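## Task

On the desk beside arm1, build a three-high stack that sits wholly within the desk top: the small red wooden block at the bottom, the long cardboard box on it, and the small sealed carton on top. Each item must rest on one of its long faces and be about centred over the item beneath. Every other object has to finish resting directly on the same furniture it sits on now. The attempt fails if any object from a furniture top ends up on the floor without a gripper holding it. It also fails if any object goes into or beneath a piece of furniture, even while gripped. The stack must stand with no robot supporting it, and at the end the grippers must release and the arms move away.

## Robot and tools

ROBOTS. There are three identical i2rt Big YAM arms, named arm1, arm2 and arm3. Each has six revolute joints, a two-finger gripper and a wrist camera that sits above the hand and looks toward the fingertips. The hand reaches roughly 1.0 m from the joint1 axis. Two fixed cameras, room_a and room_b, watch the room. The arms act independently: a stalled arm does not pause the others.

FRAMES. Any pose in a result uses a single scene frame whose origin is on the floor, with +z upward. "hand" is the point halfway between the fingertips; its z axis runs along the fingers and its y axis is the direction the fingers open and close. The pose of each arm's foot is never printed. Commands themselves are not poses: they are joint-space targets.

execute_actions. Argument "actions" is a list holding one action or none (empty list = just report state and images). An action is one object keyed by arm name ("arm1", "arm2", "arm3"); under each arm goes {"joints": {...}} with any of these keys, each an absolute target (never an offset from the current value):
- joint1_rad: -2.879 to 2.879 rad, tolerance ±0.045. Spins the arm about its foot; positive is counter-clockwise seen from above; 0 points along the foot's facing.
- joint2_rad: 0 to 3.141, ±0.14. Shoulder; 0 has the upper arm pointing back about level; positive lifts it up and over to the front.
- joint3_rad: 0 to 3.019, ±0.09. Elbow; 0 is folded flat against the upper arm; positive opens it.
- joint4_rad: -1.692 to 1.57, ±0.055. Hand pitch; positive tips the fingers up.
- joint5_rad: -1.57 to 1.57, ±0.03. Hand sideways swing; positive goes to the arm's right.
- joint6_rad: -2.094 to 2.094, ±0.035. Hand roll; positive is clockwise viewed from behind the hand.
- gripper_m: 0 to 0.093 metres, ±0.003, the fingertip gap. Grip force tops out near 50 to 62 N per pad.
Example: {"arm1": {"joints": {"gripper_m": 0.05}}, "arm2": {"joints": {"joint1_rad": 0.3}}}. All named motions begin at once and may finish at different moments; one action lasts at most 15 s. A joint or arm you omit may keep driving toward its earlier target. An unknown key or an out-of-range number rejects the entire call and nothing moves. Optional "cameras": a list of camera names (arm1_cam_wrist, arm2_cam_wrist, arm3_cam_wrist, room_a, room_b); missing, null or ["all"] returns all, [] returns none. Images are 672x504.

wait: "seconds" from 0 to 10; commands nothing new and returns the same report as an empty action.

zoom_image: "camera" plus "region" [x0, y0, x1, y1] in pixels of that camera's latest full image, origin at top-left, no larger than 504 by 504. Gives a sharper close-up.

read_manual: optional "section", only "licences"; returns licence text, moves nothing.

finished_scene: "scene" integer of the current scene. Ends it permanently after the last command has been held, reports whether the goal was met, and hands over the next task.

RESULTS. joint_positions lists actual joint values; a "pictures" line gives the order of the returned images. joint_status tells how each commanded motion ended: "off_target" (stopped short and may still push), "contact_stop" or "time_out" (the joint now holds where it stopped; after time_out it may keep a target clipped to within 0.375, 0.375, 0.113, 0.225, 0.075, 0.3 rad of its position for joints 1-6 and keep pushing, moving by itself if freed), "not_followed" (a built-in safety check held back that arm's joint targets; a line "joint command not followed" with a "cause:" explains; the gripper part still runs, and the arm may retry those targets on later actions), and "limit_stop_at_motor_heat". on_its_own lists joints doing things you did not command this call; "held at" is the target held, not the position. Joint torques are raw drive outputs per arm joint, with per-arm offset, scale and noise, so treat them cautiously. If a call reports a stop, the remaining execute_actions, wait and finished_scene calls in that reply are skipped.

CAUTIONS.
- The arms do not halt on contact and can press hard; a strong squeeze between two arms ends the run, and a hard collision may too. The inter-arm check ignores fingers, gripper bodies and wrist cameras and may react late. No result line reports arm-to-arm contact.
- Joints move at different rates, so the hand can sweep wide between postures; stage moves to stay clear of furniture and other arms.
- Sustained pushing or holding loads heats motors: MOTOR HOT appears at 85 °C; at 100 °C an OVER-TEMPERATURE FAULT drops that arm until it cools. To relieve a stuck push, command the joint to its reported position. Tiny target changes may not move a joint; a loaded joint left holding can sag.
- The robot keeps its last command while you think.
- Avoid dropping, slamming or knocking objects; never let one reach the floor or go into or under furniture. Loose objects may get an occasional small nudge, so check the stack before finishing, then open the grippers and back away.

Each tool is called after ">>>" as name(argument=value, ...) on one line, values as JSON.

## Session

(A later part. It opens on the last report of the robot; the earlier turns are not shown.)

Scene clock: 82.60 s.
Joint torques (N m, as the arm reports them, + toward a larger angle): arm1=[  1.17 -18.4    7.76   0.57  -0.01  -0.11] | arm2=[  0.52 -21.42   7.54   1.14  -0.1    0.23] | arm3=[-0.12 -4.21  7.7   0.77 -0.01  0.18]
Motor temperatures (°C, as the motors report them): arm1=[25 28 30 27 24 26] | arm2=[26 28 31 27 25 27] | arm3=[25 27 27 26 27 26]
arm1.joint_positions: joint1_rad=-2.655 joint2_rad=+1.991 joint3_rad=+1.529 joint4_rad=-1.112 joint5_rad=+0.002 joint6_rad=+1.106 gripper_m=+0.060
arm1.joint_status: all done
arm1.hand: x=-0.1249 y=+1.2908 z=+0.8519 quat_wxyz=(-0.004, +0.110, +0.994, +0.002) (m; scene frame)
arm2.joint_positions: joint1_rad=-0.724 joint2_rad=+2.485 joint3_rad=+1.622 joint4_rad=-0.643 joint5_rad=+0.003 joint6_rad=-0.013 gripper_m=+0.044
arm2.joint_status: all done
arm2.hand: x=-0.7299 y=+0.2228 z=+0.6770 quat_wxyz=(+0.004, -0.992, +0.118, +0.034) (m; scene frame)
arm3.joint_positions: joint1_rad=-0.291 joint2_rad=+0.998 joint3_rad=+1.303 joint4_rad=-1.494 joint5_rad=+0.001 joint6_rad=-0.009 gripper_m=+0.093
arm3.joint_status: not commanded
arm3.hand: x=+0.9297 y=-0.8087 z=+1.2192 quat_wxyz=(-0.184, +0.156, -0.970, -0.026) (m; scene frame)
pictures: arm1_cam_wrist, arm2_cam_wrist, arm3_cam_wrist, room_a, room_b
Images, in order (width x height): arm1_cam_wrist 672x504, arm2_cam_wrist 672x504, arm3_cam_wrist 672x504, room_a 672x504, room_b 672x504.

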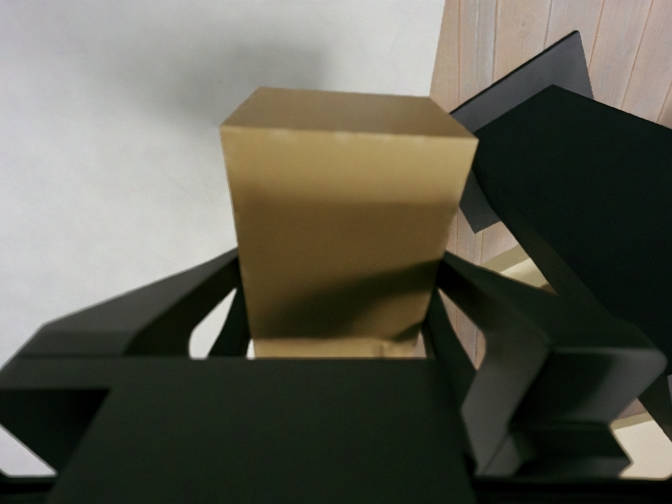

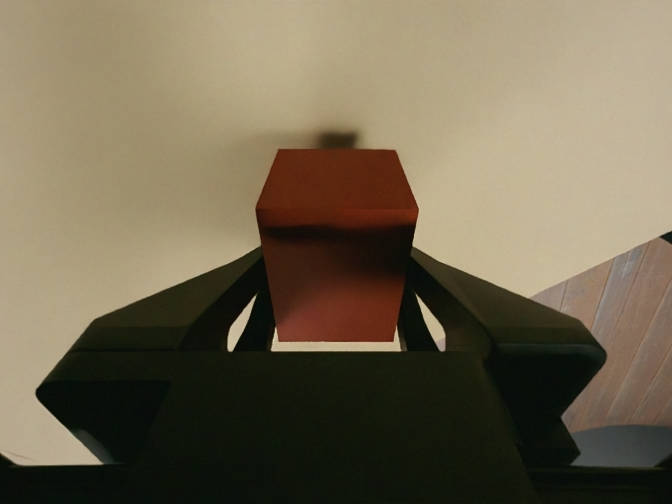

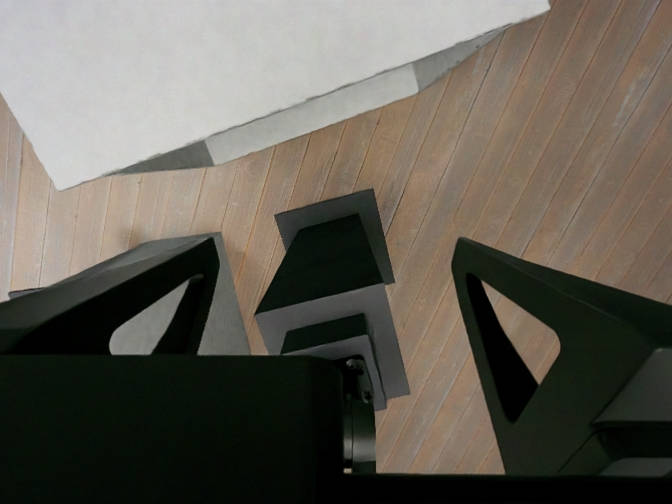

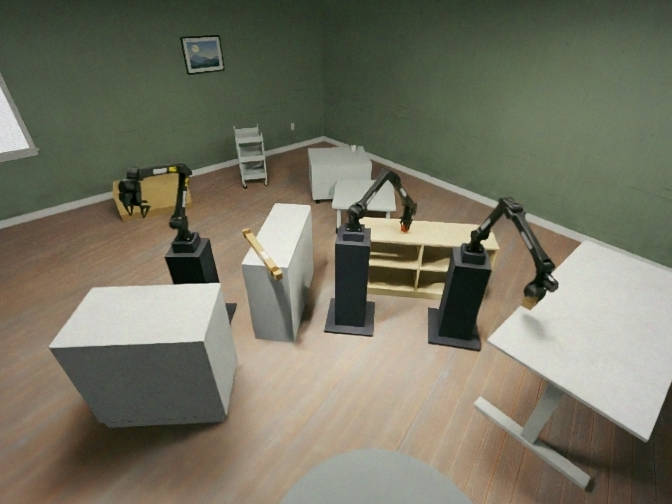

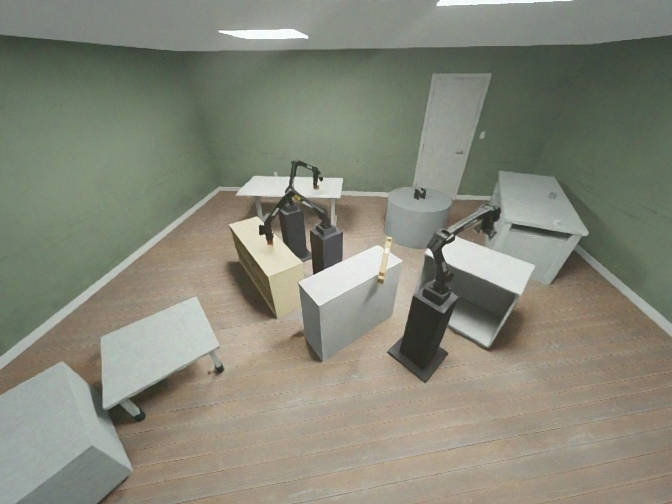

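>>> execute_actions(actions=[{"arm1":{"joints":{"joint2_rad":2.22,"joint3_rad":1.815}},"arm2":{"joints":{"joint2_rad":2.53}}}], cameras=["arm2_cam_wrist","arm1_cam_wrist","room_a"])

Scene clock: 88.13 s.
Joint torques (N m, as the arm reports them, + toward a larger angle): arm1=[  1.21 -21.74  11.47   0.22   0.    -0.11] | arm2=[  0.44 -20.65   7.32   0.97  -0.11   0.19] | arm3=[-0.23 -4.44  7.65  0.74  0.02  0.16]
Motor temperatures (°C, as the motors report them): arm1=[25 28 30 27 24 26] | arm2=[26 28 31 27 25 27] | arm3=[25 27 27 26 27 26]
arm1.joint_positions: joint1_rad=-2.655 joint2_rad=+2.238 joint3_rad=+1.758 joint4_rad=-1.105 joint5_rad=+0.002 joint6_rad=+1.106 gripper_m=+0.060
arm1.joint_status: all done
arm1.hand: x=-0.0839 y=+1.3423 z=+0.7837 quat_wxyz=(-0.007, +0.110, +0.994, -0.002) (m; scene frame)
arm2.joint_positions: joint1_rad=-0.724 joint2_rad=+2.525 joint3_rad=+1.622 joint4_rad=-0.643 joint5_rad=+0.003 joint6_rad=-0.013 gripper_m=+0.044
arm2.joint_status: all done
arm2.hand: x=-0.7157 y=+0.2191 z=+0.6530 quat_wxyz=(+0.002, -0.993, +0.118, +0.014) (m; scene frame)
arm3.joint_positions: joint1_rad=-0.291 joint2_rad=+0.998 joint3_rad=+1.303 joint4_rad=-1.494 joint5_rad=+0.001 joint6_rad=-0.009 gripper_m=+0.093
arm3.joint_status: not commanded
arm3.hand: x=+0.9297 y=-0.8087 z=+1.2192 quat_wxyz=(-0.184, +0.156, -0.970, -0.026) (m; scene frame)
pictures: arm1_cam_wrist, arm2_cam_wrist, room_a
Images, in order (width x height): arm1_cam_wrist 672x504, arm2_cam_wrist 672x504, room_a 672x504.

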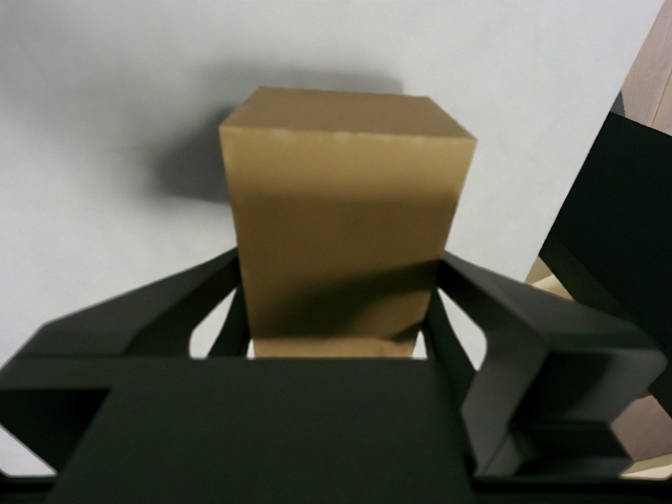

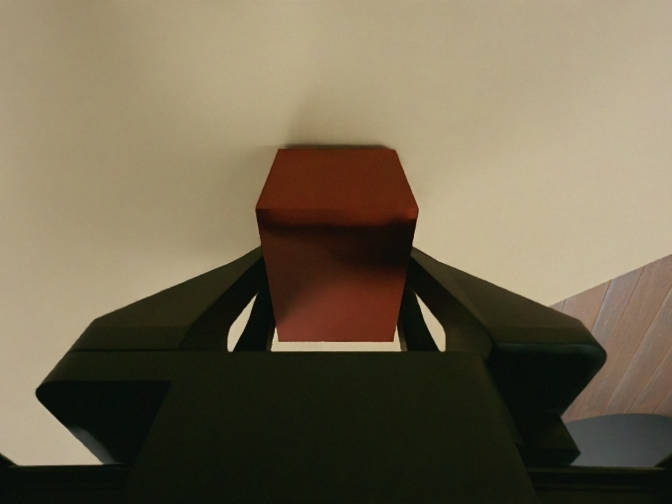

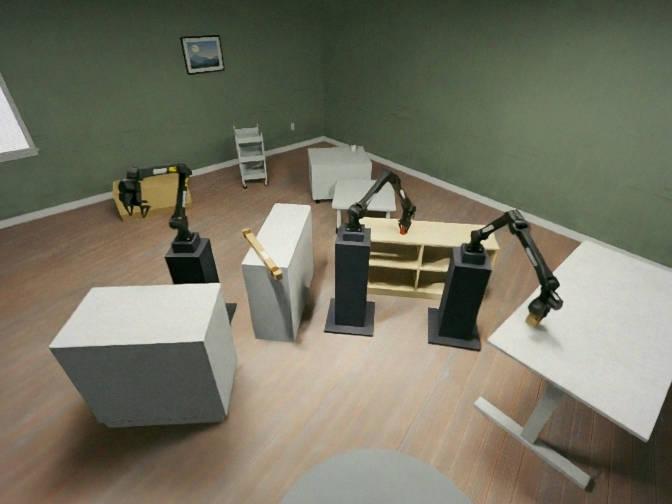

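>>> execute_actions(actions=[{"arm1":{"joints":{"joint3_rad":1.71,"joint4_rad":-1.03}},"arm2":{"joints":{"joint3_rad":1.595,"joint4_rad":-0.6}}}], cameras=["arm2_cam_wrist","arm1_cam_wrist"])

Scene clock: 89.93 s.
Joint torques (N m, as the arm reports them, + toward a larger angle): arm1=[  1.25 -21.13   6.65   0.6    0.    -0.11] | arm2=[  0.73 -21.22   4.66   1.14  -0.1    0.17] | arm3=[-0.34 -3.94  7.82  0.85  0.    0.15]
Motor temperatures (°C, as the motors report them): arm1=[25 29 30 27 24 26] | arm2=[26 28 31 27 25 27] | arm3=[25 27 27 26 27 26]
arm1.joint_positions: joint1_rad=-2.655 joint2_rad=+2.232 joint3_rad=+1.715 joint4_rad=-1.043 joint5_rad=+0.002 joint6_rad=+1.106 gripper_m=+0.060
arm1.joint_status: all done
arm1.hand: x=-0.0852 y=+1.3409 z=+0.7732 quat_wxyz=(+0.000, +0.110, +0.994, +0.009) (m; scene frame)
arm2.joint_positions: joint1_rad=-0.724 joint2_rad=+2.525 joint3_rad=+1.603 joint4_rad=-0.614 joint5_rad=+0.003 joint6_rad=-0.013 gripper_m=+0.044
arm2.joint_status: all done
arm2.hand: x=-0.7128 y=+0.2183 z=+0.6487 quat_wxyz=(+0.002, -0.993, +0.118, +0.020) (m; scene frame)
arm3.joint_positions: joint1_rad=-0.291 joint2_rad=+0.998 joint3_rad=+1.303 joint4_rad=-1.494 joint5_rad=+0.001 joint6_rad=-0.009 gripper_m=+0.093
arm3.joint_status: not commanded
arm3.hand: x=+0.9297 y=-0.8087 z=+1.2192 quat_wxyz=(-0.184, +0.156, -0.970, -0.026) (m; scene frame)
pictures: arm1_cam_wrist, arm2_cam_wrist
Images, in order (width x height): arm1_cam_wrist 672x504, arm2_cam_wrist 672x504.

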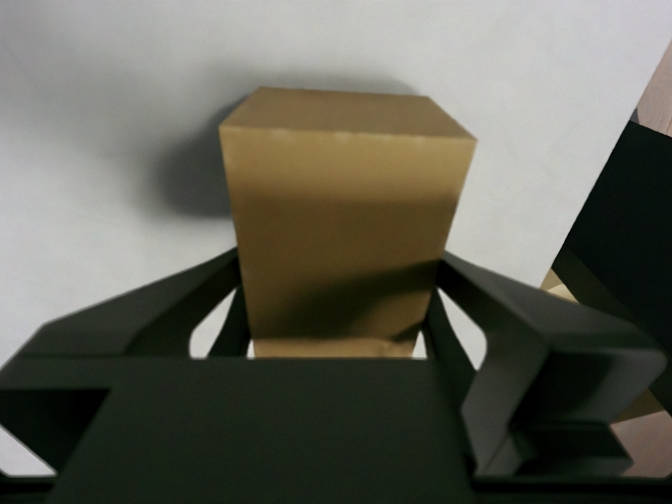

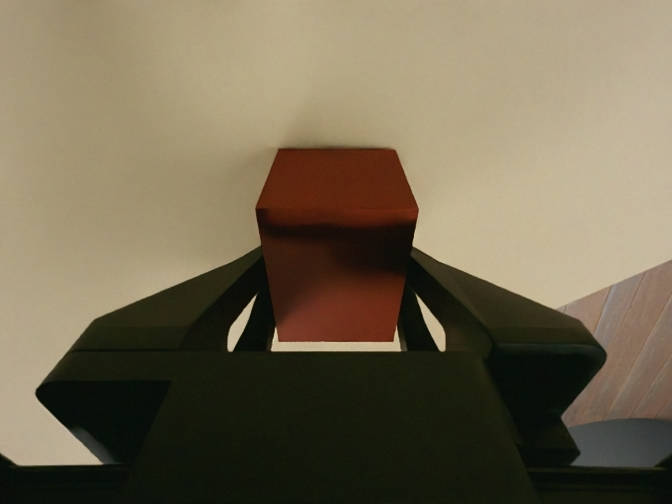

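>>> execute_actions(actions=[{"arm1":{"joints":{"joint3_rad":1.69,"joint4_rad":-1.01}},"arm2":{"joints":{"gripper_m":0.093}}}], cameras=[])

>>> execute_actions(actions=[{"arm1":{"joints":{"gripper_m":0.093}},"arm2":{"joints":{"joint2_rad":1.55,"joint3_rad":1.3,"joint4_rad":-0.7}}}], cameras=[])

>>> execute_actions(actions=[{"arm1":{"joints":{"joint2_rad":2.05,"joint3_rad":1.8,"joint4_rad":-1.25}},"arm2":{"joints":{"joint1_rad":0.6}}}], cameras=[])

>>> execute_actions(actions=[{"arm1":{"joints":{"joint1_rad":0.84,"joint6_rad":1.5}},"arm2":{"joints":{"joint1_rad":1.9,"joint4_rad":-0.55}}}], cameras=[])

>>> execute_actions(actions=[{"arm1":{"joints":{"joint2_rad":2.33,"joint3_rad":1.82,"joint4_rad":-1.02}}}], cameras=["arm2_cam_wrist","arm1_cam_wrist","room_a"])

Scene clock: 95.33 s.
Joint torques (N m, as the arm reports them, + toward a larger angle): arm1=[  1.17 -21.06   6.37   0.64   0.    -0.11] | arm2=[  0.69 -20.78   4.75   1.15  -0.1    0.2 ] | arm3=[-0.37 -4.42  7.77  0.8   0.    0.19]
Motor temperatures (°C, as the motors report them): arm1=[25 29 30 27 24 26] | arm2=[26 28 30 27 25 27] | arm3=[25 27 27 26 27 26]
arm1.joint_positions: joint1_rad=-2.655 joint2_rad=+2.232 joint3_rad=+1.699 joint4_rad=-1.023 joint5_rad=+0.002 joint6_rad=+1.106 gripper_m=+0.060
arm1.joint_status: all done
arm1.hand: x=-0.0864 y=+1.3395 z=+0.7681 quat_wxyz=(+0.001, +0.110, +0.994, +0.011) (m; scene frame)
arm2.joint_positions: joint1_rad=-0.724 joint2_rad=+2.525 joint3_rad=+1.603 joint4_rad=-0.614 joint5_rad=+0.003 joint6_rad=-0.013 gripper_m=+0.093
arm2.joint_status: all done
arm2.hand: x=-0.7128 y=+0.2183 z=+0.6487 quat_wxyz=(+0.002, -0.993, +0.118, +0.020) (m; scene frame)
arm3.joint_positions: joint1_rad=-0.291 joint2_rad=+0.998 joint3_rad=+1.303 joint4_rad=-1.494 joint5_rad=+0.001 joint6_rad=-0.009 gripper_m=+0.093
arm3.joint_status: not commanded
arm3.hand: x=+0.9297 y=-0.8087 z=+1.2192 quat_wxyz=(-0.184, +0.156, -0.970, -0.026) (m; scene frame)
pictures: none
No camera images: the call's "cameras" was empty. Leave "cameras" out to get every camera's image.

Scene clock: 97.03 s.
Joint torques (N m, as the arm reports them, + toward a larger angle): arm1=[  1.24 -21.02   6.34   0.63   0.    -0.11] | arm2=[  0.45 -13.02  10.12   1.42  -0.11   0.19] | arm3=[-0.19 -4.08  7.61  0.8   0.01  0.16]
Motor temperatures (°C, as the motors report them): arm1=[25 29 30 27 24 26] | arm2=[26 28 30 27 25 27] | arm3=[25 27 27 26 27 26]
arm1.joint_positions: joint1_rad=-2.655 joint2_rad=+2.232 joint3_rad=+1.699 joint4_rad=-1.023 joint5_rad=+0.002 joint6_rad=+1.106 gripper_m=+0.093
arm1.joint_status: all done
arm1.hand: x=-0.0864 y=+1.3395 z=+0.7681 quat_wxyz=(+0.001, +0.110, +0.994, +0.011) (m; scene frame)
arm2.joint_positions: joint1_rad=-0.724 joint2_rad=+1.539 joint3_rad=+1.298 joint4_rad=-0.694 joint5_rad=+0.003 joint6_rad=-0.013 gripper_m=+0.093
arm2.joint_status: all done
arm2.hand: x=-0.6962 y=+0.2156 z=+1.1266 quat_wxyz=(+0.041, -0.943, +0.113, +0.312) (m; scene frame)
arm3.joint_positions: joint1_rad=-0.291 joint2_rad=+0.998 joint3_rad=+1.303 joint4_rad=-1.494 joint5_rad=+0.001 joint6_rad=-0.009 gripper_m=+0.093
arm3.joint_status: not commanded
arm3.hand: x=+0.9297 y=-0.8087 z=+1.2192 quat_wxyz=(-0.184, +0.156, -0.970, -0.026) (m; scene frame)
pictures: none
No camera images: the call's "cameras" was empty. Leave "cameras" out to get every camera's image.

Scene clock: 98.73 s.
Joint torques (N m, as the arm reports them, + toward a larger angle): arm1=[  1.21 -18.38  10.13  -0.4    0.    -0.11] | arm2=[ -0.03 -13.4   10.03   1.39   0.03   0.2 ] | arm3=[-0.08 -4.36  7.67  0.77  0.02  0.15]
Motor temperatures (°C, as the motors report them): arm1=[25 29 30 27 24 26] | arm2=[26 28 31 27 25 27] | arm3=[25 27 27 26 27 26]
arm1.joint_positions: joint1_rad=-2.655 joint2_rad=+2.043 joint3_rad=+1.771 joint4_rad=-1.239 joint5_rad=+0.002 joint6_rad=+1.106 gripper_m=+0.093
arm1.joint_status: all done
arm1.hand: x=-0.0878 y=+1.3352 z=+0.9090 quat_wxyz=(+0.013, +0.110, +0.993, +0.029) (m; scene frame)
arm2.joint_positions: joint1_rad=+0.607 joint2_rad=+1.548 joint3_rad=+1.298 joint4_rad=-0.694 joint5_rad=-0.001 joint6_rad=-0.013 gripper_m=+0.093
arm2.joint_status: all done
arm2.hand: x=-0.3998 y=-0.4572 z=+1.1214 quat_wxyz=(-0.157, -0.811, -0.495, +0.268) (m; scene frame)
arm3.joint_positions: joint1_rad=-0.291 joint2_rad=+0.998 joint3_rad=+1.303 joint4_rad=-1.494 joint5_rad=+0.001 joint6_rad=-0.009 gripper_m=+0.093
arm3.joint_status: not commanded
arm3.hand: x=+0.9297 y=-0.8087 z=+1.2192 quat_wxyz=(-0.184, +0.156, -0.970, -0.026) (m; scene frame)
pictures: none
No camera images: the call's "cameras" was empty. Leave "cameras" out to get every camera's image.

Scene clock: 101.80 s.
Joint torques (N m, as the arm reports them, + toward a larger angle): arm1=[  0.57 -18.84  10.03  -0.46   0.12   0.04] | arm2=[  0.02 -13.9   10.15   2.46   0.07   0.22] | arm3=[-0.3  -4.34  7.79  0.83  0.01  0.16]
Motor temperatures (°C, as the motors report them): arm1=[25 29 30 27 24 26] | arm2=[26 28 31 27 25 27] | arm3=[25 27 27 26 27 26]
arm1.joint_positions: joint1_rad=+0.842 joint2_rad=+2.047 joint3_rad=+1.771 joint4_rad=-1.239 joint5_rad=-0.001 joint6_rad=+1.492 gripper_m=+0.093
arm1.joint_status: all done
arm1.hand: x=-0.6979 y=+0.2396 z=+0.8999 quat_wxyz=(-0.023, -0.992, +0.125, +0.009) (m; scene frame)
arm2.joint_positions: joint1_rad=+1.907 joint2_rad=+1.548 joint3_rad=+1.298 joint4_rad=-0.565 joint5_rad=-0.001 joint6_rad=-0.012 gripper_m=+0.093
arm2.joint_status: all done
arm2.hand: x=+0.3295 y=-0.3585 z=+1.1378 quat_wxyz=(-0.340, -0.338, -0.866, +0.140) (m; scene frame)
arm3.joint_positions: joint1_rad=-0.291 joint2_rad=+0.998 joint3_rad=+1.303 joint4_rad=-1.494 joint5_rad=+0.001 joint6_rad=-0.009 gripper_m=+0.093
arm3.joint_status: not commanded
arm3.hand: x=+0.9297 y=-0.8087 z=+1.2192 quat_wxyz=(-0.184, +0.156, -0.970, -0.026) (m; scene frame)
pictures: none
No camera images: the call's "cameras" was empty. Leave "cameras" out to get every camera's image.

Scene clock: 103.20 s.
Joint torques (N m, as the arm reports them, + toward a larger angle): arm1=[  0.33 -20.66   8.83   0.53   0.12   0.04] | arm2=[ -0.24 -13.57  10.1    2.49   0.03   0.22] | arm3=[-0.16 -4.29  7.69  0.86  0.01  0.18]
Motor temperatures (°C, as the motors report them): arm1=[25 29 31 27 24 26] | arm2=[26 28 31 27 25 27] | arm3=[25 27 27 26 27 26]
arm1.joint_positions: joint1_rad=+0.842 joint2_rad=+2.327 joint3_rad=+1.794 joint4_rad=-1.032 joint5_rad=-0.001 joint6_rad=+1.492 gripper_m=+0.093
arm1.joint_status: all done
arm1.hand: x=-0.7069 y=+0.2180 z=+0.7328 quat_wxyz=(+0.001, -0.992, +0.125, +0.004) (m; scene frame)
arm2.joint_positions: joint1_rad=+1.907 joint2_rad=+1.548 joint3_rad=+1.298 joint4_rad=-0.565 joint5_rad=-0.001 joint6_rad=-0.012 gripper_m=+0.093
arm2.joint_status: not commanded
arm2.hand: x=+0.3295 y=-0.3585 z=+1.1378 quat_wxyz=(-0.340, -0.338, -0.866, +0.140) (m; scene frame)
arm3.joint_positions: joint1_rad=-0.291 joint2_rad=+0.998 joint3_rad=+1.303 joint4_rad=-1.494 joint5_rad=+0.001 joint6_rad=-0.009 gripper_m=+0.093
arm3.joint_status: not commanded
arm3.hand: x=+0.9297 y=-0.8087 z=+1.2192 quat_wxyz=(-0.184, +0.156, -0.970, -0.026) (m; scene frame)
pictures: arm1_cam_wrist, arm2_cam_wrist, room_a
Images, in order (width x height): arm1_cam_wrist 672x504, arm2_cam_wrist 672x504, room_a 672x504.

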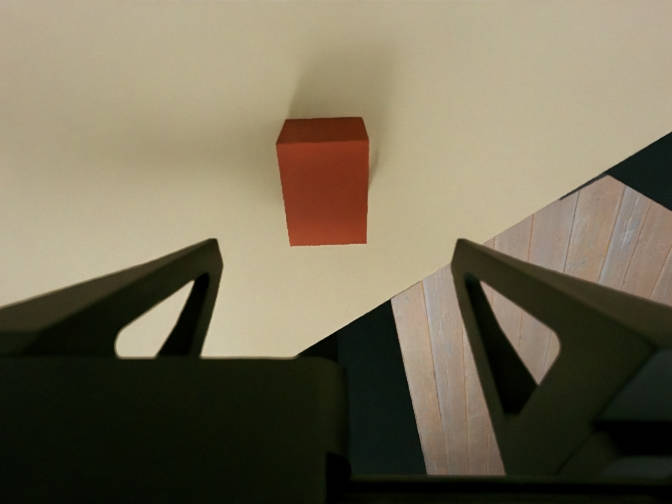

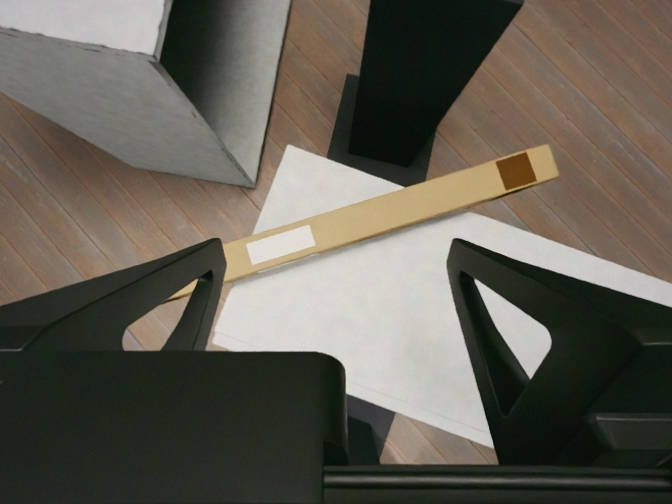

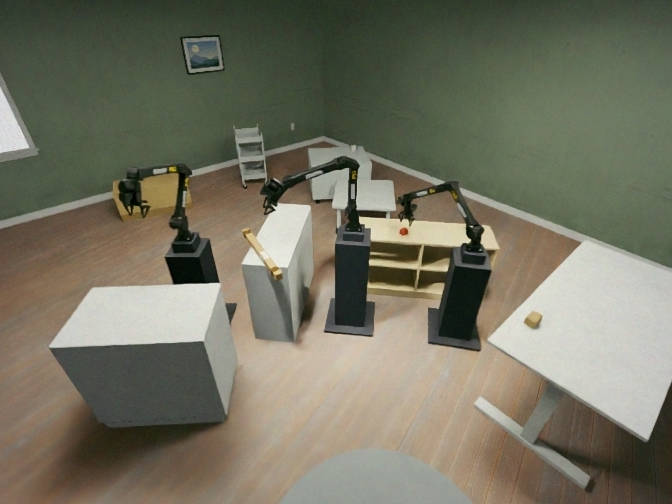

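>>> execute_actions(actions=[{"arm1":{"joints":{"joint1_rad":0.86,"joint2_rad":2.45,"joint3_rad":1.845,"joint4_rad":-0.91}},"arm2":{"joints":{"joint1_rad":1.92,"joint2_rad":2.24,"joint3_rad":1.92,"joint4_rad":-1.2,"joint6_rad":1.29}}}], cameras=["arm2_cam_wrist","arm1_cam_wrist"])

Scene clock: 108.10 s.
Joint torques (N m, as the arm reports them, + toward a larger angle): arm1=[  0.71 -22.32   8.81   0.49   0.12   0.04] | arm2=[  0.86 -22.88  12.61  -0.3    0.14   0.24] | arm3=[-0.12 -3.95  7.76  0.79 -0.01  0.14]
Motor temperatures (°C, as the motors report them): arm1=[25 29 31 27 24 26] | arm2=[26 28 32 27 25 27] | arm3=[25 27 27 26 27 26]
arm1.joint_positions: joint1_rad=+0.856 joint2_rad=+2.460 joint3_rad=+1.813 joint4_rad=-0.922 joint5_rad=-0.001 joint6_rad=+1.492 gripper_m=+0.093
arm1.joint_status: all done
arm1.hand: x=-0.6991 y=+0.2136 z=+0.6533 quat_wxyz=(+0.004, -0.993, +0.118, +0.004) (m; scene frame)
arm2.joint_positions: joint1_rad=+1.912 joint2_rad=+2.248 joint3_rad=+1.871 joint4_rad=-1.189 joint5_rad=-0.001 joint6_rad=+1.275 gripper_m=+0.093
arm2.joint_status: all done
arm2.hand: x=+0.3658 y=-0.3900 z=+0.8971 quat_wxyz=(-0.002, -0.849, -0.528, +0.001) (m; scene frame)
arm3.joint_positions: joint1_rad=-0.291 joint2_rad=+0.998 joint3_rad=+1.303 joint4_rad=-1.494 joint5_rad=+0.001 joint6_rad=-0.009 gripper_m=+0.093
arm3.joint_status: not commanded
arm3.hand: x=+0.9297 y=-0.8087 z=+1.2192 quat_wxyz=(-0.184, +0.156, -0.970, -0.026) (m; scene frame)
pictures: arm1_cam_wrist, arm2_cam_wrist
Images, in order (width x height): arm1_cam_wrist 672x504, arm2_cam_wrist 672x504.

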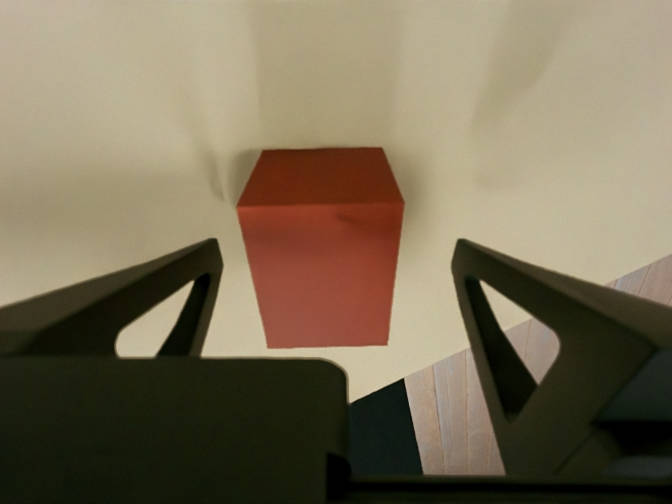

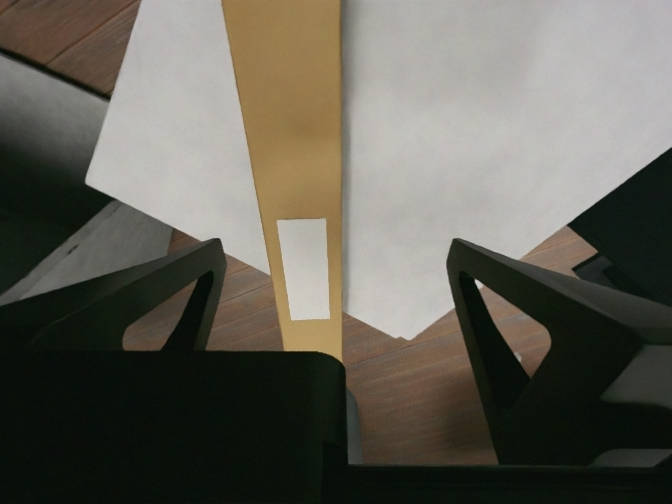

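>>> execute_actions(actions=[{"arm1":{"joints":{"gripper_m":0.03}},"arm2":{"joints":{"joint3_rad":1.98,"joint1_rad":1.93}}}], cameras=[])

>>> execute_actions(actions=[{"arm1":{"joints":{"joint2_rad":2.0,"joint4_rad":-1.38}},"arm2":{"joints":{"joint2_rad":2.415,"joint4_rad":-1.07}}}], cameras=["arm2_cam_wrist","arm1_cam_wrist"])

Scene clock: 111.33 s.
Joint torques (N m, as the arm reports them, + toward a larger angle): arm1=[  0.71 -22.3    8.81   0.46   0.12   0.03] | arm2=[  0.5  -22.55  12.57  -0.06   0.12   0.22] | arm3=[-0.12 -4.15  7.83  0.79  0.    0.15]
Motor temperatures (°C, as the motors report them): arm1=[25 29 31 27 24 26] | arm2=[26 28 33 27 25 27] | arm3=[25 27 27 26 27 26]
arm1.joint_positions: joint1_rad=+0.856 joint2_rad=+2.460 joint3_rad=+1.813 joint4_rad=-0.921 joint5_rad=-0.001 joint6_rad=+1.493 gripper_m=+0.045
arm1.joint_status: gripper_m off_target (ended at +0.045, target +0.030)
arm1.hand: x=-0.6992 y=+0.2133 z=+0.6533 quat_wxyz=(+0.003, -0.993, +0.118, +0.004) (m; scene frame)
arm2.joint_positions: joint1_rad=+1.924 joint2_rad=+2.242 joint3_rad=+1.935 joint4_rad=-1.189 joint5_rad=-0.001 joint6_rad=+1.276 gripper_m=+0.093
arm2.joint_status: all done
arm2.hand: x=+0.3896 y=-0.4006 z=+0.9247 quat_wxyz=(-0.035, -0.846, -0.533, -0.008) (m; scene frame)
arm3.joint_positions: joint1_rad=-0.291 joint2_rad=+0.998 joint3_rad=+1.303 joint4_rad=-1.494 joint5_rad=+0.001 joint6_rad=-0.009 gripper_m=+0.093
arm3.joint_status: not commanded
arm3.hand: x=+0.9297 y=-0.8087 z=+1.2192 quat_wxyz=(-0.184, +0.156, -0.970, -0.026) (m; scene frame)
pictures: none
No camera images: the call's "cameras" was empty. Leave "cameras" out to get every camera's image.

Scene clock: 112.97 s.
Joint torques (N m, as the arm reports them, + toward a larger angle): arm1=[  0.74 -19.97   9.26  -0.56   0.12   0.03] | arm2=[  0.46 -24.21  10.55   0.98   0.14   0.2 ] | arm3=[ 0.03 -4.16  7.71  0.79  0.01  0.16]
Motor temperatures (°C, as the motors report them): arm1=[25 29 31 27 24 26] | arm2=[26 28 33 27 25 27] | arm3=[25 27 27 26 27 26]
arm1.joint_positions: joint1_rad=+0.856 joint2_rad=+2.015 joint3_rad=+1.829 joint4_rad=-1.370 joint5_rad=-0.001 joint6_rad=+1.493 gripper_m=+0.045
arm1.joint_status: all done
arm1.hand: x=-0.6851 y=+0.2477 z=+0.9403 quat_wxyz=(-0.003, -0.993, +0.118, +0.005) (m; scene frame)
arm2.joint_positions: joint1_rad=+1.924 joint2_rad=+2.424 joint3_rad=+1.951 joint4_rad=-1.084 joint5_rad=-0.001 joint6_rad=+1.276 gripper_m=+0.093
arm2.joint_status: all done
arm2.hand: x=+0.3908 y=-0.4024 z=+0.8093 quat_wxyz=(-0.006, -0.846, -0.533, +0.000) (m; scene frame)
arm3.joint_positions: joint1_rad=-0.291 joint2_rad=+0.998 joint3_rad=+1.303 joint4_rad=-1.494 joint5_rad=+0.001 joint6_rad=-0.009 gripper_m=+0.093
arm3.joint_status: not commanded
arm3.hand: x=+0.9297 y=-0.8087 z=+1.2192 quat_wxyz=(-0.184, +0.156, -0.970, -0.026) (m; scene frame)
pictures: arm1_cam_wrist, arm2_cam_wrist
Images, in order (width x height): arm1_cam_wrist 672x504, arm2_cam_wrist 672x504.

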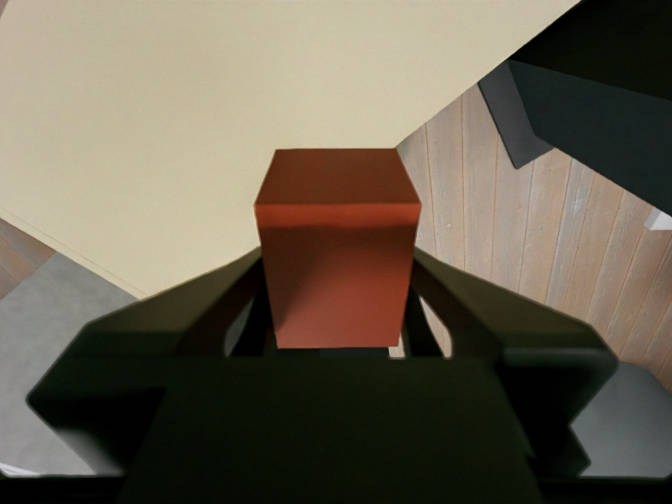

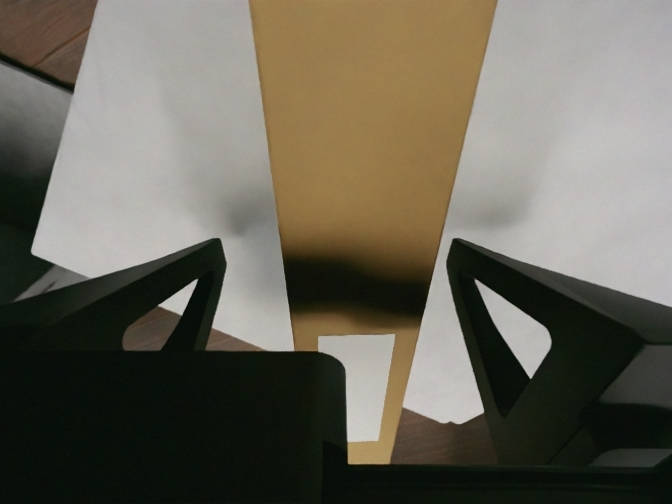

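>>> execute_actions(actions=[{"arm1":{"joints":{"joint1_rad":-0.2}},"arm2":{"joints":{"gripper_m":0.03}}}], cameras=[])

>>> execute_actions(actions=[{"arm1":{"joints":{"joint1_rad":-1.95,"joint6_rad":1.81}},"arm2":{"joints":{"joint2_rad":2.1,"joint4_rad":-1.4}}}], cameras=[])

>>> execute_actions(actions=[{"arm1":{"joints":{"joint2_rad":2.22,"joint3_rad":1.72,"joint4_rad":-1.04}},"arm2":{"joints":{"joint1_rad":-0.72,"joint6_rad":0.83}}}])

Scene clock: 117.57 s.
Joint torques (N m, as the arm reports them, + toward a larger angle): arm1=[  0.47 -19.95   9.28  -0.52   0.01   0.03] | arm2=[  0.78 -23.37  10.45   0.91   0.14   0.21] | arm3=[-0.27 -4.29  7.72  0.77  0.01  0.17]
Motor temperatures (°C, as the motors report them): arm1=[25 29 31 27 24 26] | arm2=[26 29 33 27 25 27] | arm3=[25 27 27 26 27 26]
arm1.joint_positions: joint1_rad=-0.198 joint2_rad=+2.015 joint3_rad=+1.829 joint4_rad=-1.370 joint5_rad=+0.002 joint6_rad=+1.493 gripper_m=+0.045
arm1.joint_status: all done
arm1.hand: x=-1.1035 y=+0.7174 z=+0.9478 quat_wxyz=(-0.003, -0.799, +0.602, +0.012) (m; scene frame)
arm2.joint_positions: joint1_rad=+1.924 joint2_rad=+2.424 joint3_rad=+1.951 joint4_rad=-1.083 joint5_rad=-0.001 joint6_rad=+1.277 gripper_m=+0.049
arm2.joint_status: gripper_m off_target (ended at +0.049, target +0.030)
arm2.hand: x=+0.3909 y=-0.4026 z=+0.8093 quat_wxyz=(-0.007, -0.847, -0.532, +0.000) (m; scene frame)
arm3.joint_positions: joint1_rad=-0.291 joint2_rad=+0.998 joint3_rad=+1.303 joint4_rad=-1.494 joint5_rad=+0.001 joint6_rad=-0.009 gripper_m=+0.093
arm3.joint_status: not commanded
arm3.hand: x=+0.9297 y=-0.8087 z=+1.2192 quat_wxyz=(-0.184, +0.156, -0.970, -0.026) (m; scene frame)
pictures: none
No camera images: the call's "cameras" was empty. Leave "cameras" out to get every camera's image.

Scene clock: 119.73 s.
Joint torques (N m, as the arm reports them, + toward a larger angle): arm1=[  0.94 -19.87   9.27  -0.53  -0.02   0.04] | arm2=[  0.6  -21.89  10.49  -0.3    0.12   0.22] | arm3=[-0.32 -4.28  7.66  0.78  0.    0.17]
Motor temperatures (°C, as the motors report them): arm1=[25 29 31 27 24 26] | arm2=[26 29 33 27 25 27] | arm3=[25 27 27 26 27 26]
arm1.joint_positions: joint1_rad=-1.953 joint2_rad=+2.015 joint3_rad=+1.829 joint4_rad=-1.370 joint5_rad=+0.003 joint6_rad=+1.802 gripper_m=+0.045
arm1.joint_status: all done
arm1.hand: x=-0.5010 y=+1.4665 z=+0.9511 quat_wxyz=(-0.003, +0.107, +0.994, +0.012) (m; scene frame)
arm2.joint_positions: joint1_rad=+1.924 joint2_rad=+2.105 joint3_rad=+1.963 joint4_rad=-1.386 joint5_rad=-0.001 joint6_rad=+1.277 gripper_m=+0.049
arm2.joint_status: all done
arm2.hand: x=+0.3670 y=-0.3793 z=+1.0227 quat_wxyz=(-0.020, -0.846, -0.532, -0.003) (m; scene frame)
arm3.joint_positions: joint1_rad=-0.291 joint2_rad=+0.998 joint3_rad=+1.303 joint4_rad=-1.494 joint5_rad=+0.001 joint6_rad=-0.009 gripper_m=+0.093
arm3.joint_status: not commanded
arm3.hand: x=+0.9297 y=-0.8087 z=+1.2192 quat_wxyz=(-0.184, +0.156, -0.970, -0.026) (m; scene frame)
pictures: none
No camera images: the call's "cameras" was empty. Leave "cameras" out to get every camera's image.

Scene clock: 122.40 s.
Joint torques (N m, as the arm reports them, + toward a larger angle): arm1=[  0.98 -20.72   7.29   0.52   0.03   0.04] | arm2=[  0.62 -21.6   10.6   -0.27  -0.02  -0.03] | arm3=[-0.43 -4.27  7.81  0.8   0.01  0.16]
Motor temperatures (°C, as the motors report them): arm1=[25 30 31 27 24 26] | arm2=[26 29 33 27 25 27] | arm3=[25 27 27 26 27 26]
arm1.joint_positions: joint1_rad=-1.953 joint2_rad=+2.228 joint3_rad=+1.717 joint4_rad=-1.052 joint5_rad=+0.001 joint6_rad=+1.802 gripper_m=+0.045
arm1.joint_status: all done
arm1.hand: x=-0.5027 y=+1.4856 z=+0.7807 quat_wxyz=(-0.004, +0.107, +0.994, +0.009) (m; scene frame)
arm2.joint_positions: joint1_rad=-0.718 joint2_rad=+2.105 joint3_rad=+1.963 joint4_rad=-1.386 joint5_rad=+0.003 joint6_rad=+0.844 gripper_m=+0.049
arm2.joint_status: all done
arm2.hand: x=-0.7625 y=+0.2280 z=+1.0270 quat_wxyz=(-0.007, -0.856, +0.517, +0.022) (m; scene frame)
arm3.joint_positions: joint1_rad=-0.291 joint2_rad=+0.998 joint3_rad=+1.303 joint4_rad=-1.494 joint5_rad=+0.001 joint6_rad=-0.009 gripper_m=+0.093
arm3.joint_status: not commanded
arm3.hand: x=+0.9297 y=-0.8087 z=+1.2192 quat_wxyz=(-0.184, +0.156, -0.970, -0.026) (m; scene frame)
pictures: arm1_cam_wrist, arm2_cam_wrist, arm3_cam_wrist, room_a, room_b
Images, in order (width x height): arm1_cam_wrist 672x504, arm2_cam_wrist 672x504, arm3_cam_wrist 672x504, room_a 672x504, room_b 672x504.

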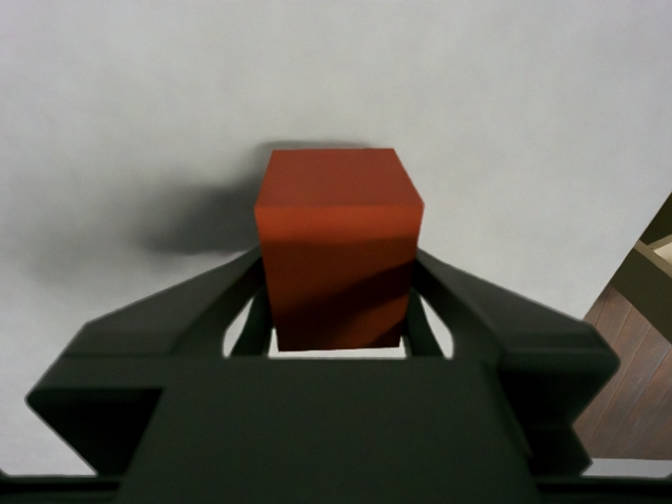

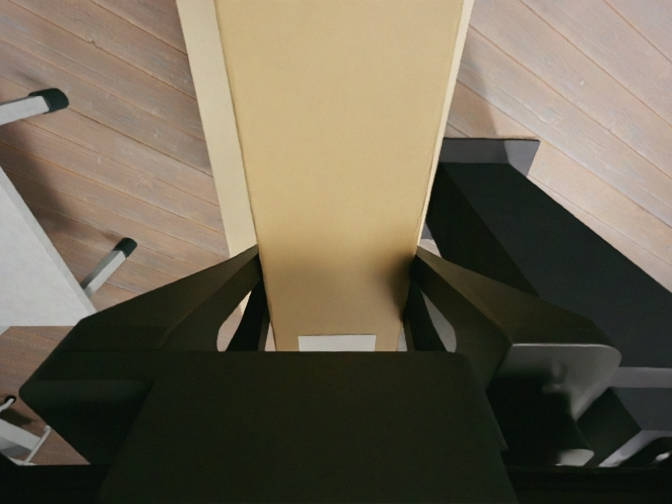

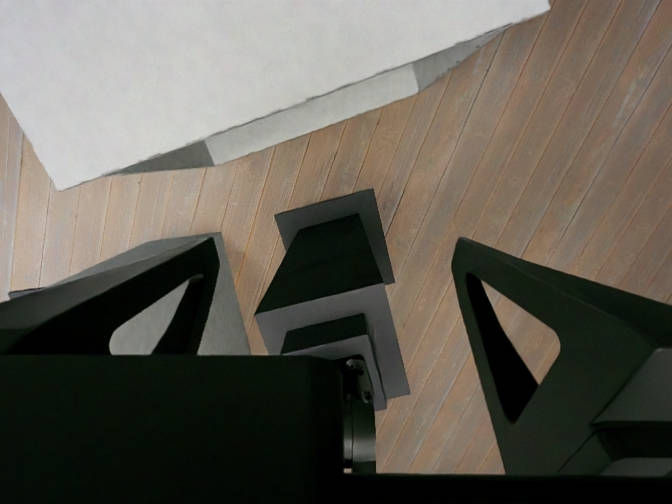

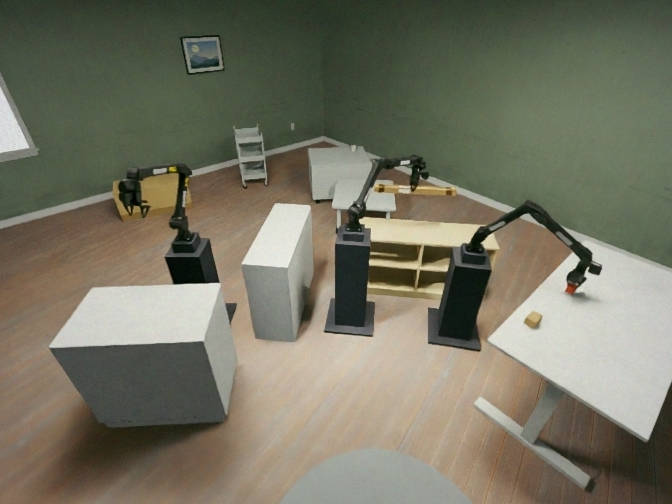

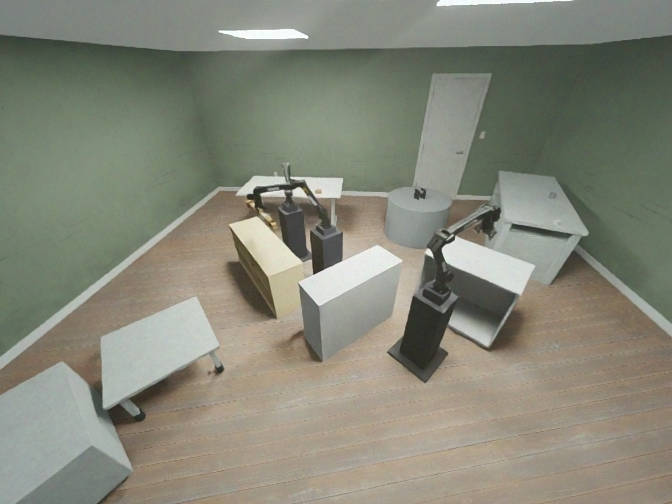

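>>> execute_actions(actions=[{"arm1":{"joints":{"joint3_rad":1.665,"joint4_rad":-0.99}},"arm2":{"joints":{"joint1_rad":-0.8,"joint6_rad":0.75,"joint2_rad":2.53,"joint3_rad":1.76,"joint4_rad":-0.73}}}])

>>> zoom_image(camera="room_a", region=[330, 170, 620, 340])

Scene clock: 125.60 s.
Joint torques (N m, as the arm reports them, + toward a larger angle): arm1=[  0.97 -20.3    6.48   0.55   0.03   0.04] | arm2=[  0.99 -22.3    7.63   1.08   0.03  -0.02] | arm3=[-0.35 -4.1   7.7   0.81  0.03  0.15]
Motor temperatures (°C, as the motors report them): arm1=[25 30 31 27 24 26] | arm2=[26 29 33 27 25 27] | arm3=[25 27 27 26 27 26]
arm1.joint_positions: joint1_rad=-1.953 joint2_rad=+2.226 joint3_rad=+1.670 joint4_rad=-1.002 joint5_rad=+0.001 joint6_rad=+1.802 gripper_m=+0.045
arm1.joint_status: all done
arm1.hand: x=-0.5027 y=+1.4776 z=+0.7661 quat_wxyz=(-0.004, +0.107, +0.994, +0.011) (m; scene frame)
arm2.joint_positions: joint1_rad=-0.807 joint2_rad=+2.529 joint3_rad=+1.746 joint4_rad=-0.744 joint5_rad=+0.001 joint6_rad=+0.762 gripper_m=+0.050
arm2.joint_status: all done
arm2.hand: x=-0.7389 y=+0.2804 z=+0.6827 quat_wxyz=(-0.006, -0.854, +0.520, +0.023) (m; scene frame)
arm3.joint_positions: joint1_rad=-0.291 joint2_rad=+0.998 joint3_rad=+1.303 joint4_rad=-1.494 joint5_rad=+0.001 joint6_rad=-0.009 gripper_m=+0.093
arm3.joint_status: not commanded
arm3.hand: x=+0.9297 y=-0.8087 z=+1.2192 quat_wxyz=(-0.184, +0.156, -0.970, -0.026) (m; scene frame)
pictures: arm1_cam_wrist, arm2_cam_wrist, arm3_cam_wrist, room_a, room_b
Images, in order (width x height): arm1_cam_wrist 672x504, arm2_cam_wrist 672x504, arm3_cam_wrist 672x504, room_a 672x504, room_b 672x504.

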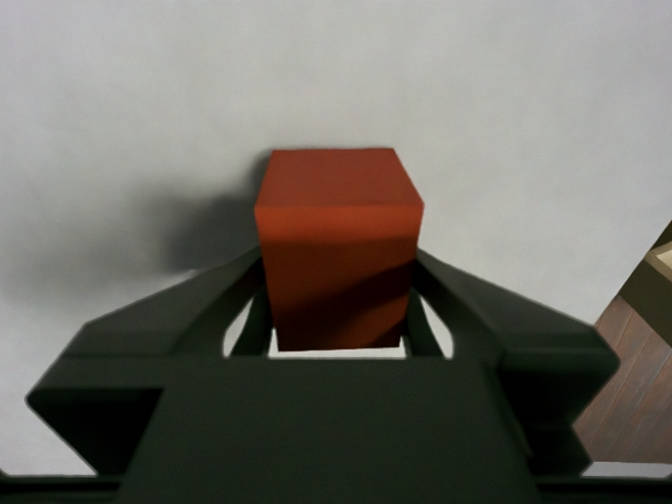

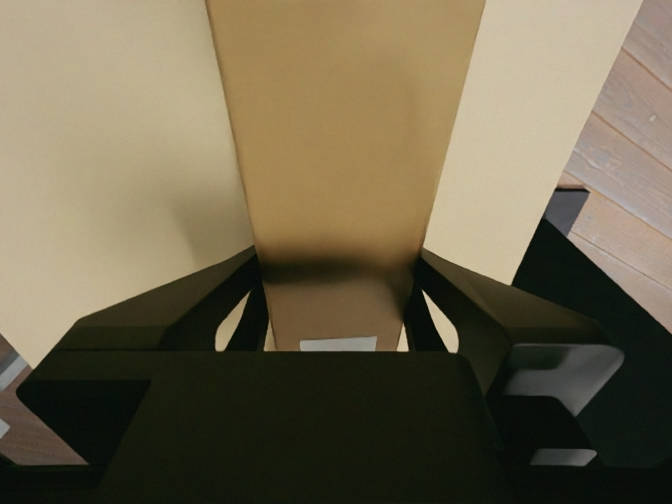

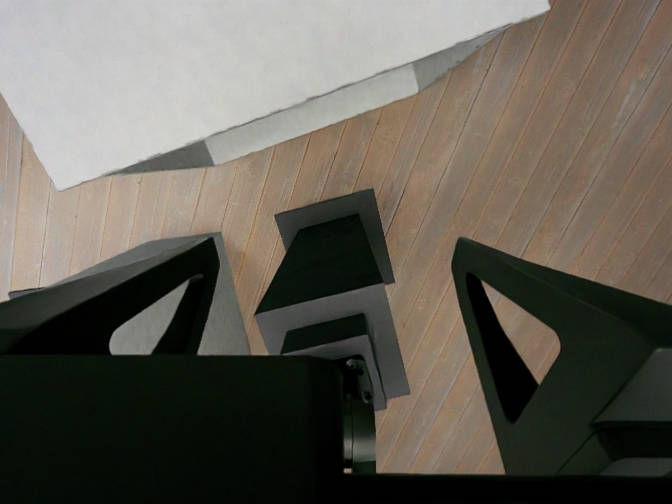

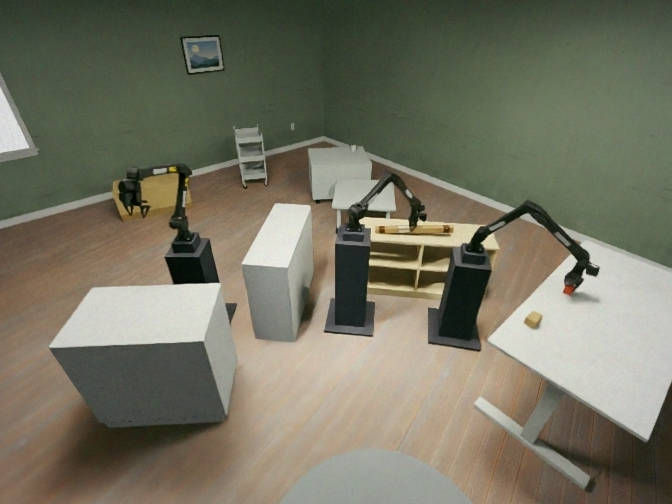

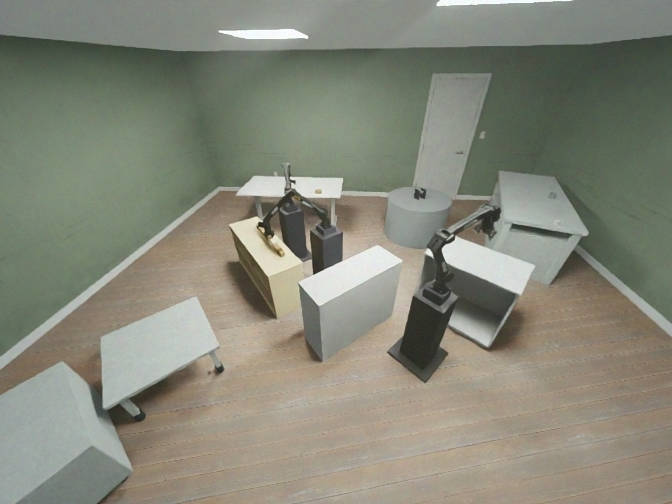

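Region (330, 170, 620, 340) of room_a's 672x504 image, scaled by 1.738, with more detail than that image has; it fills the top 295 rows of this view, and the rest is white.

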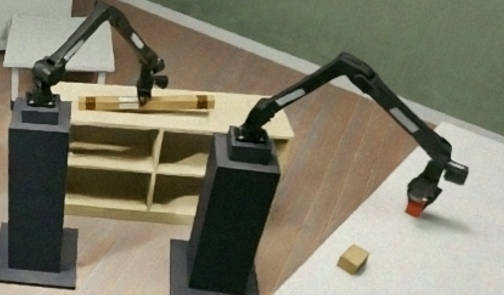

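>>> execute_actions(actions=[{"arm1":{"joints":{"gripper_m":0.093}},"arm2":{"joints":{"joint2_rad":2.575}}}], cameras=[])

>>> execute_actions(actions=[{"arm1":{"joints":{"joint2_rad":2.03,"joint3_rad":1.74,"joint4_rad":-1.25}},"arm2":{"joints":{"gripper_m":0.093}}}], cameras=["arm1_cam_wrist","arm2_cam_wrist"])

Scene clock: 127.93 s.
Joint torques (N m, as the arm reports them, + toward a larger angle): arm1=[  0.95 -20.43   6.56   0.55   0.03   0.03] | arm2=[  1.02 -21.24   7.37   1.06   0.05   0.  ] | arm3=[-0.45 -4.11  7.78  0.71  0.02  0.15]
Motor temperatures (°C, as the motors report them): arm1=[25 30 30 27 24 26] | arm2=[26 29 33 27 25 27] | arm3=[25 27 27 26 27 26]
arm1.joint_positions: joint1_rad=-1.953 joint2_rad=+2.226 joint3_rad=+1.670 joint4_rad=-1.002 joint5_rad=+0.001 joint6_rad=+1.802 gripper_m=+0.093
arm1.joint_status: all done
arm1.hand: x=-0.5027 y=+1.4776 z=+0.7661 quat_wxyz=(-0.004, +0.107, +0.994, +0.011) (m; scene frame)
arm2.joint_positions: joint1_rad=-0.807 joint2_rad=+2.564 joint3_rad=+1.746 joint4_rad=-0.744 joint5_rad=+0.000 joint6_rad=+0.762 gripper_m=+0.050
arm2.joint_status: all done
arm2.hand: x=-0.7268 y=+0.2761 z=+0.6605 quat_wxyz=(-0.003, -0.854, +0.520, +0.006) (m; scene frame)
arm3.joint_positions: joint1_rad=-0.291 joint2_rad=+0.998 joint3_rad=+1.303 joint4_rad=-1.494 joint5_rad=+0.001 joint6_rad=-0.009 gripper_m=+0.093
arm3.joint_status: not commanded
arm3.hand: x=+0.9297 y=-0.8087 z=+1.2192 quat_wxyz=(-0.184, +0.156, -0.970, -0.026) (m; scene frame)
pictures: none
No camera images: the call's "cameras" was empty. Leave "cameras" out to get every camera's image.

Scene clock: 129.27 s.
Joint torques (N m, as the arm reports them, + toward a larger angle): arm1=[  0.97 -17.85   9.94  -0.55   0.03   0.03] | arm2=[  0.75 -20.84   7.37   1.05   0.06   0.  ] | arm3=[ 0.03 -4.26  7.71  0.73  0.02  0.17]
Motor temperatures (°C, as the motors report them): arm1=[25 30 31 27 24 26] | arm2=[26 29 32 27 25 27] | arm3=[25 27 27 26 27 26]
arm1.joint_positions: joint1_rad=-1.953 joint2_rad=+2.022 joint3_rad=+1.711 joint4_rad=-1.239 joint5_rad=+0.001 joint6_rad=+1.802 gripper_m=+0.093
arm1.joint_status: all done
arm1.hand: x=-0.5014 y=+1.4590 z=+0.9030 quat_wxyz=(-0.005, +0.107, +0.994, +0.015) (m; scene frame)
arm2.joint_positions: joint1_rad=-0.807 joint2_rad=+2.564 joint3_rad=+1.746 joint4_rad=-0.744 joint5_rad=+0.000 joint6_rad=+0.762 gripper_m=+0.093
arm2.joint_status: all done
arm2.hand: x=-0.7268 y=+0.2761 z=+0.6605 quat_wxyz=(-0.003, -0.854, +0.520, +0.006) (m; scene frame)
arm3.joint_positions: joint1_rad=-0.291 joint2_rad=+0.998 joint3_rad=+1.303 joint4_rad=-1.494 joint5_rad=+0.001 joint6_rad=-0.009 gripper_m=+0.093
arm3.joint_status: not commanded
arm3.hand: x=+0.9297 y=-0.8087 z=+1.2192 quat_wxyz=(-0.184, +0.156, -0.970, -0.026) (m; scene frame)
pictures: arm1_cam_wrist, arm2_cam_wrist
Images, in order (width x height): arm1_cam_wrist 672x504, arm2_cam_wrist 672x504.

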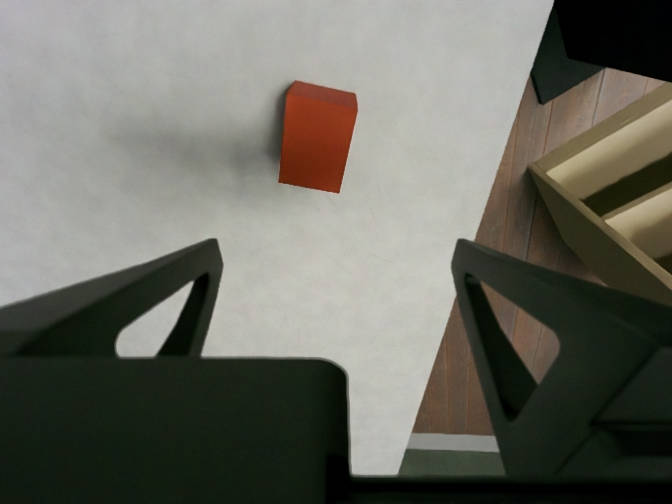

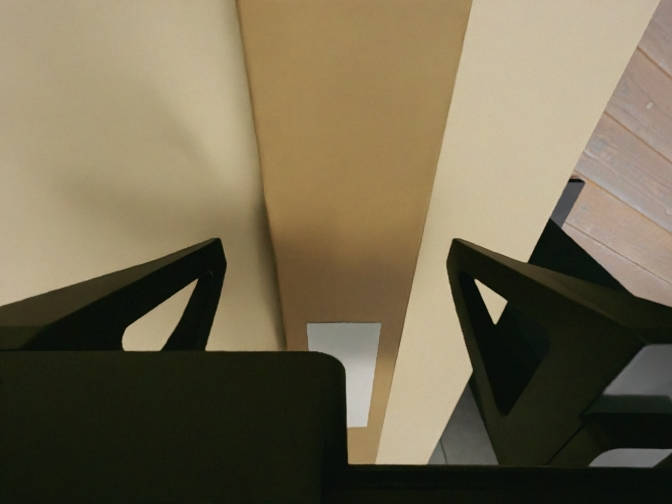

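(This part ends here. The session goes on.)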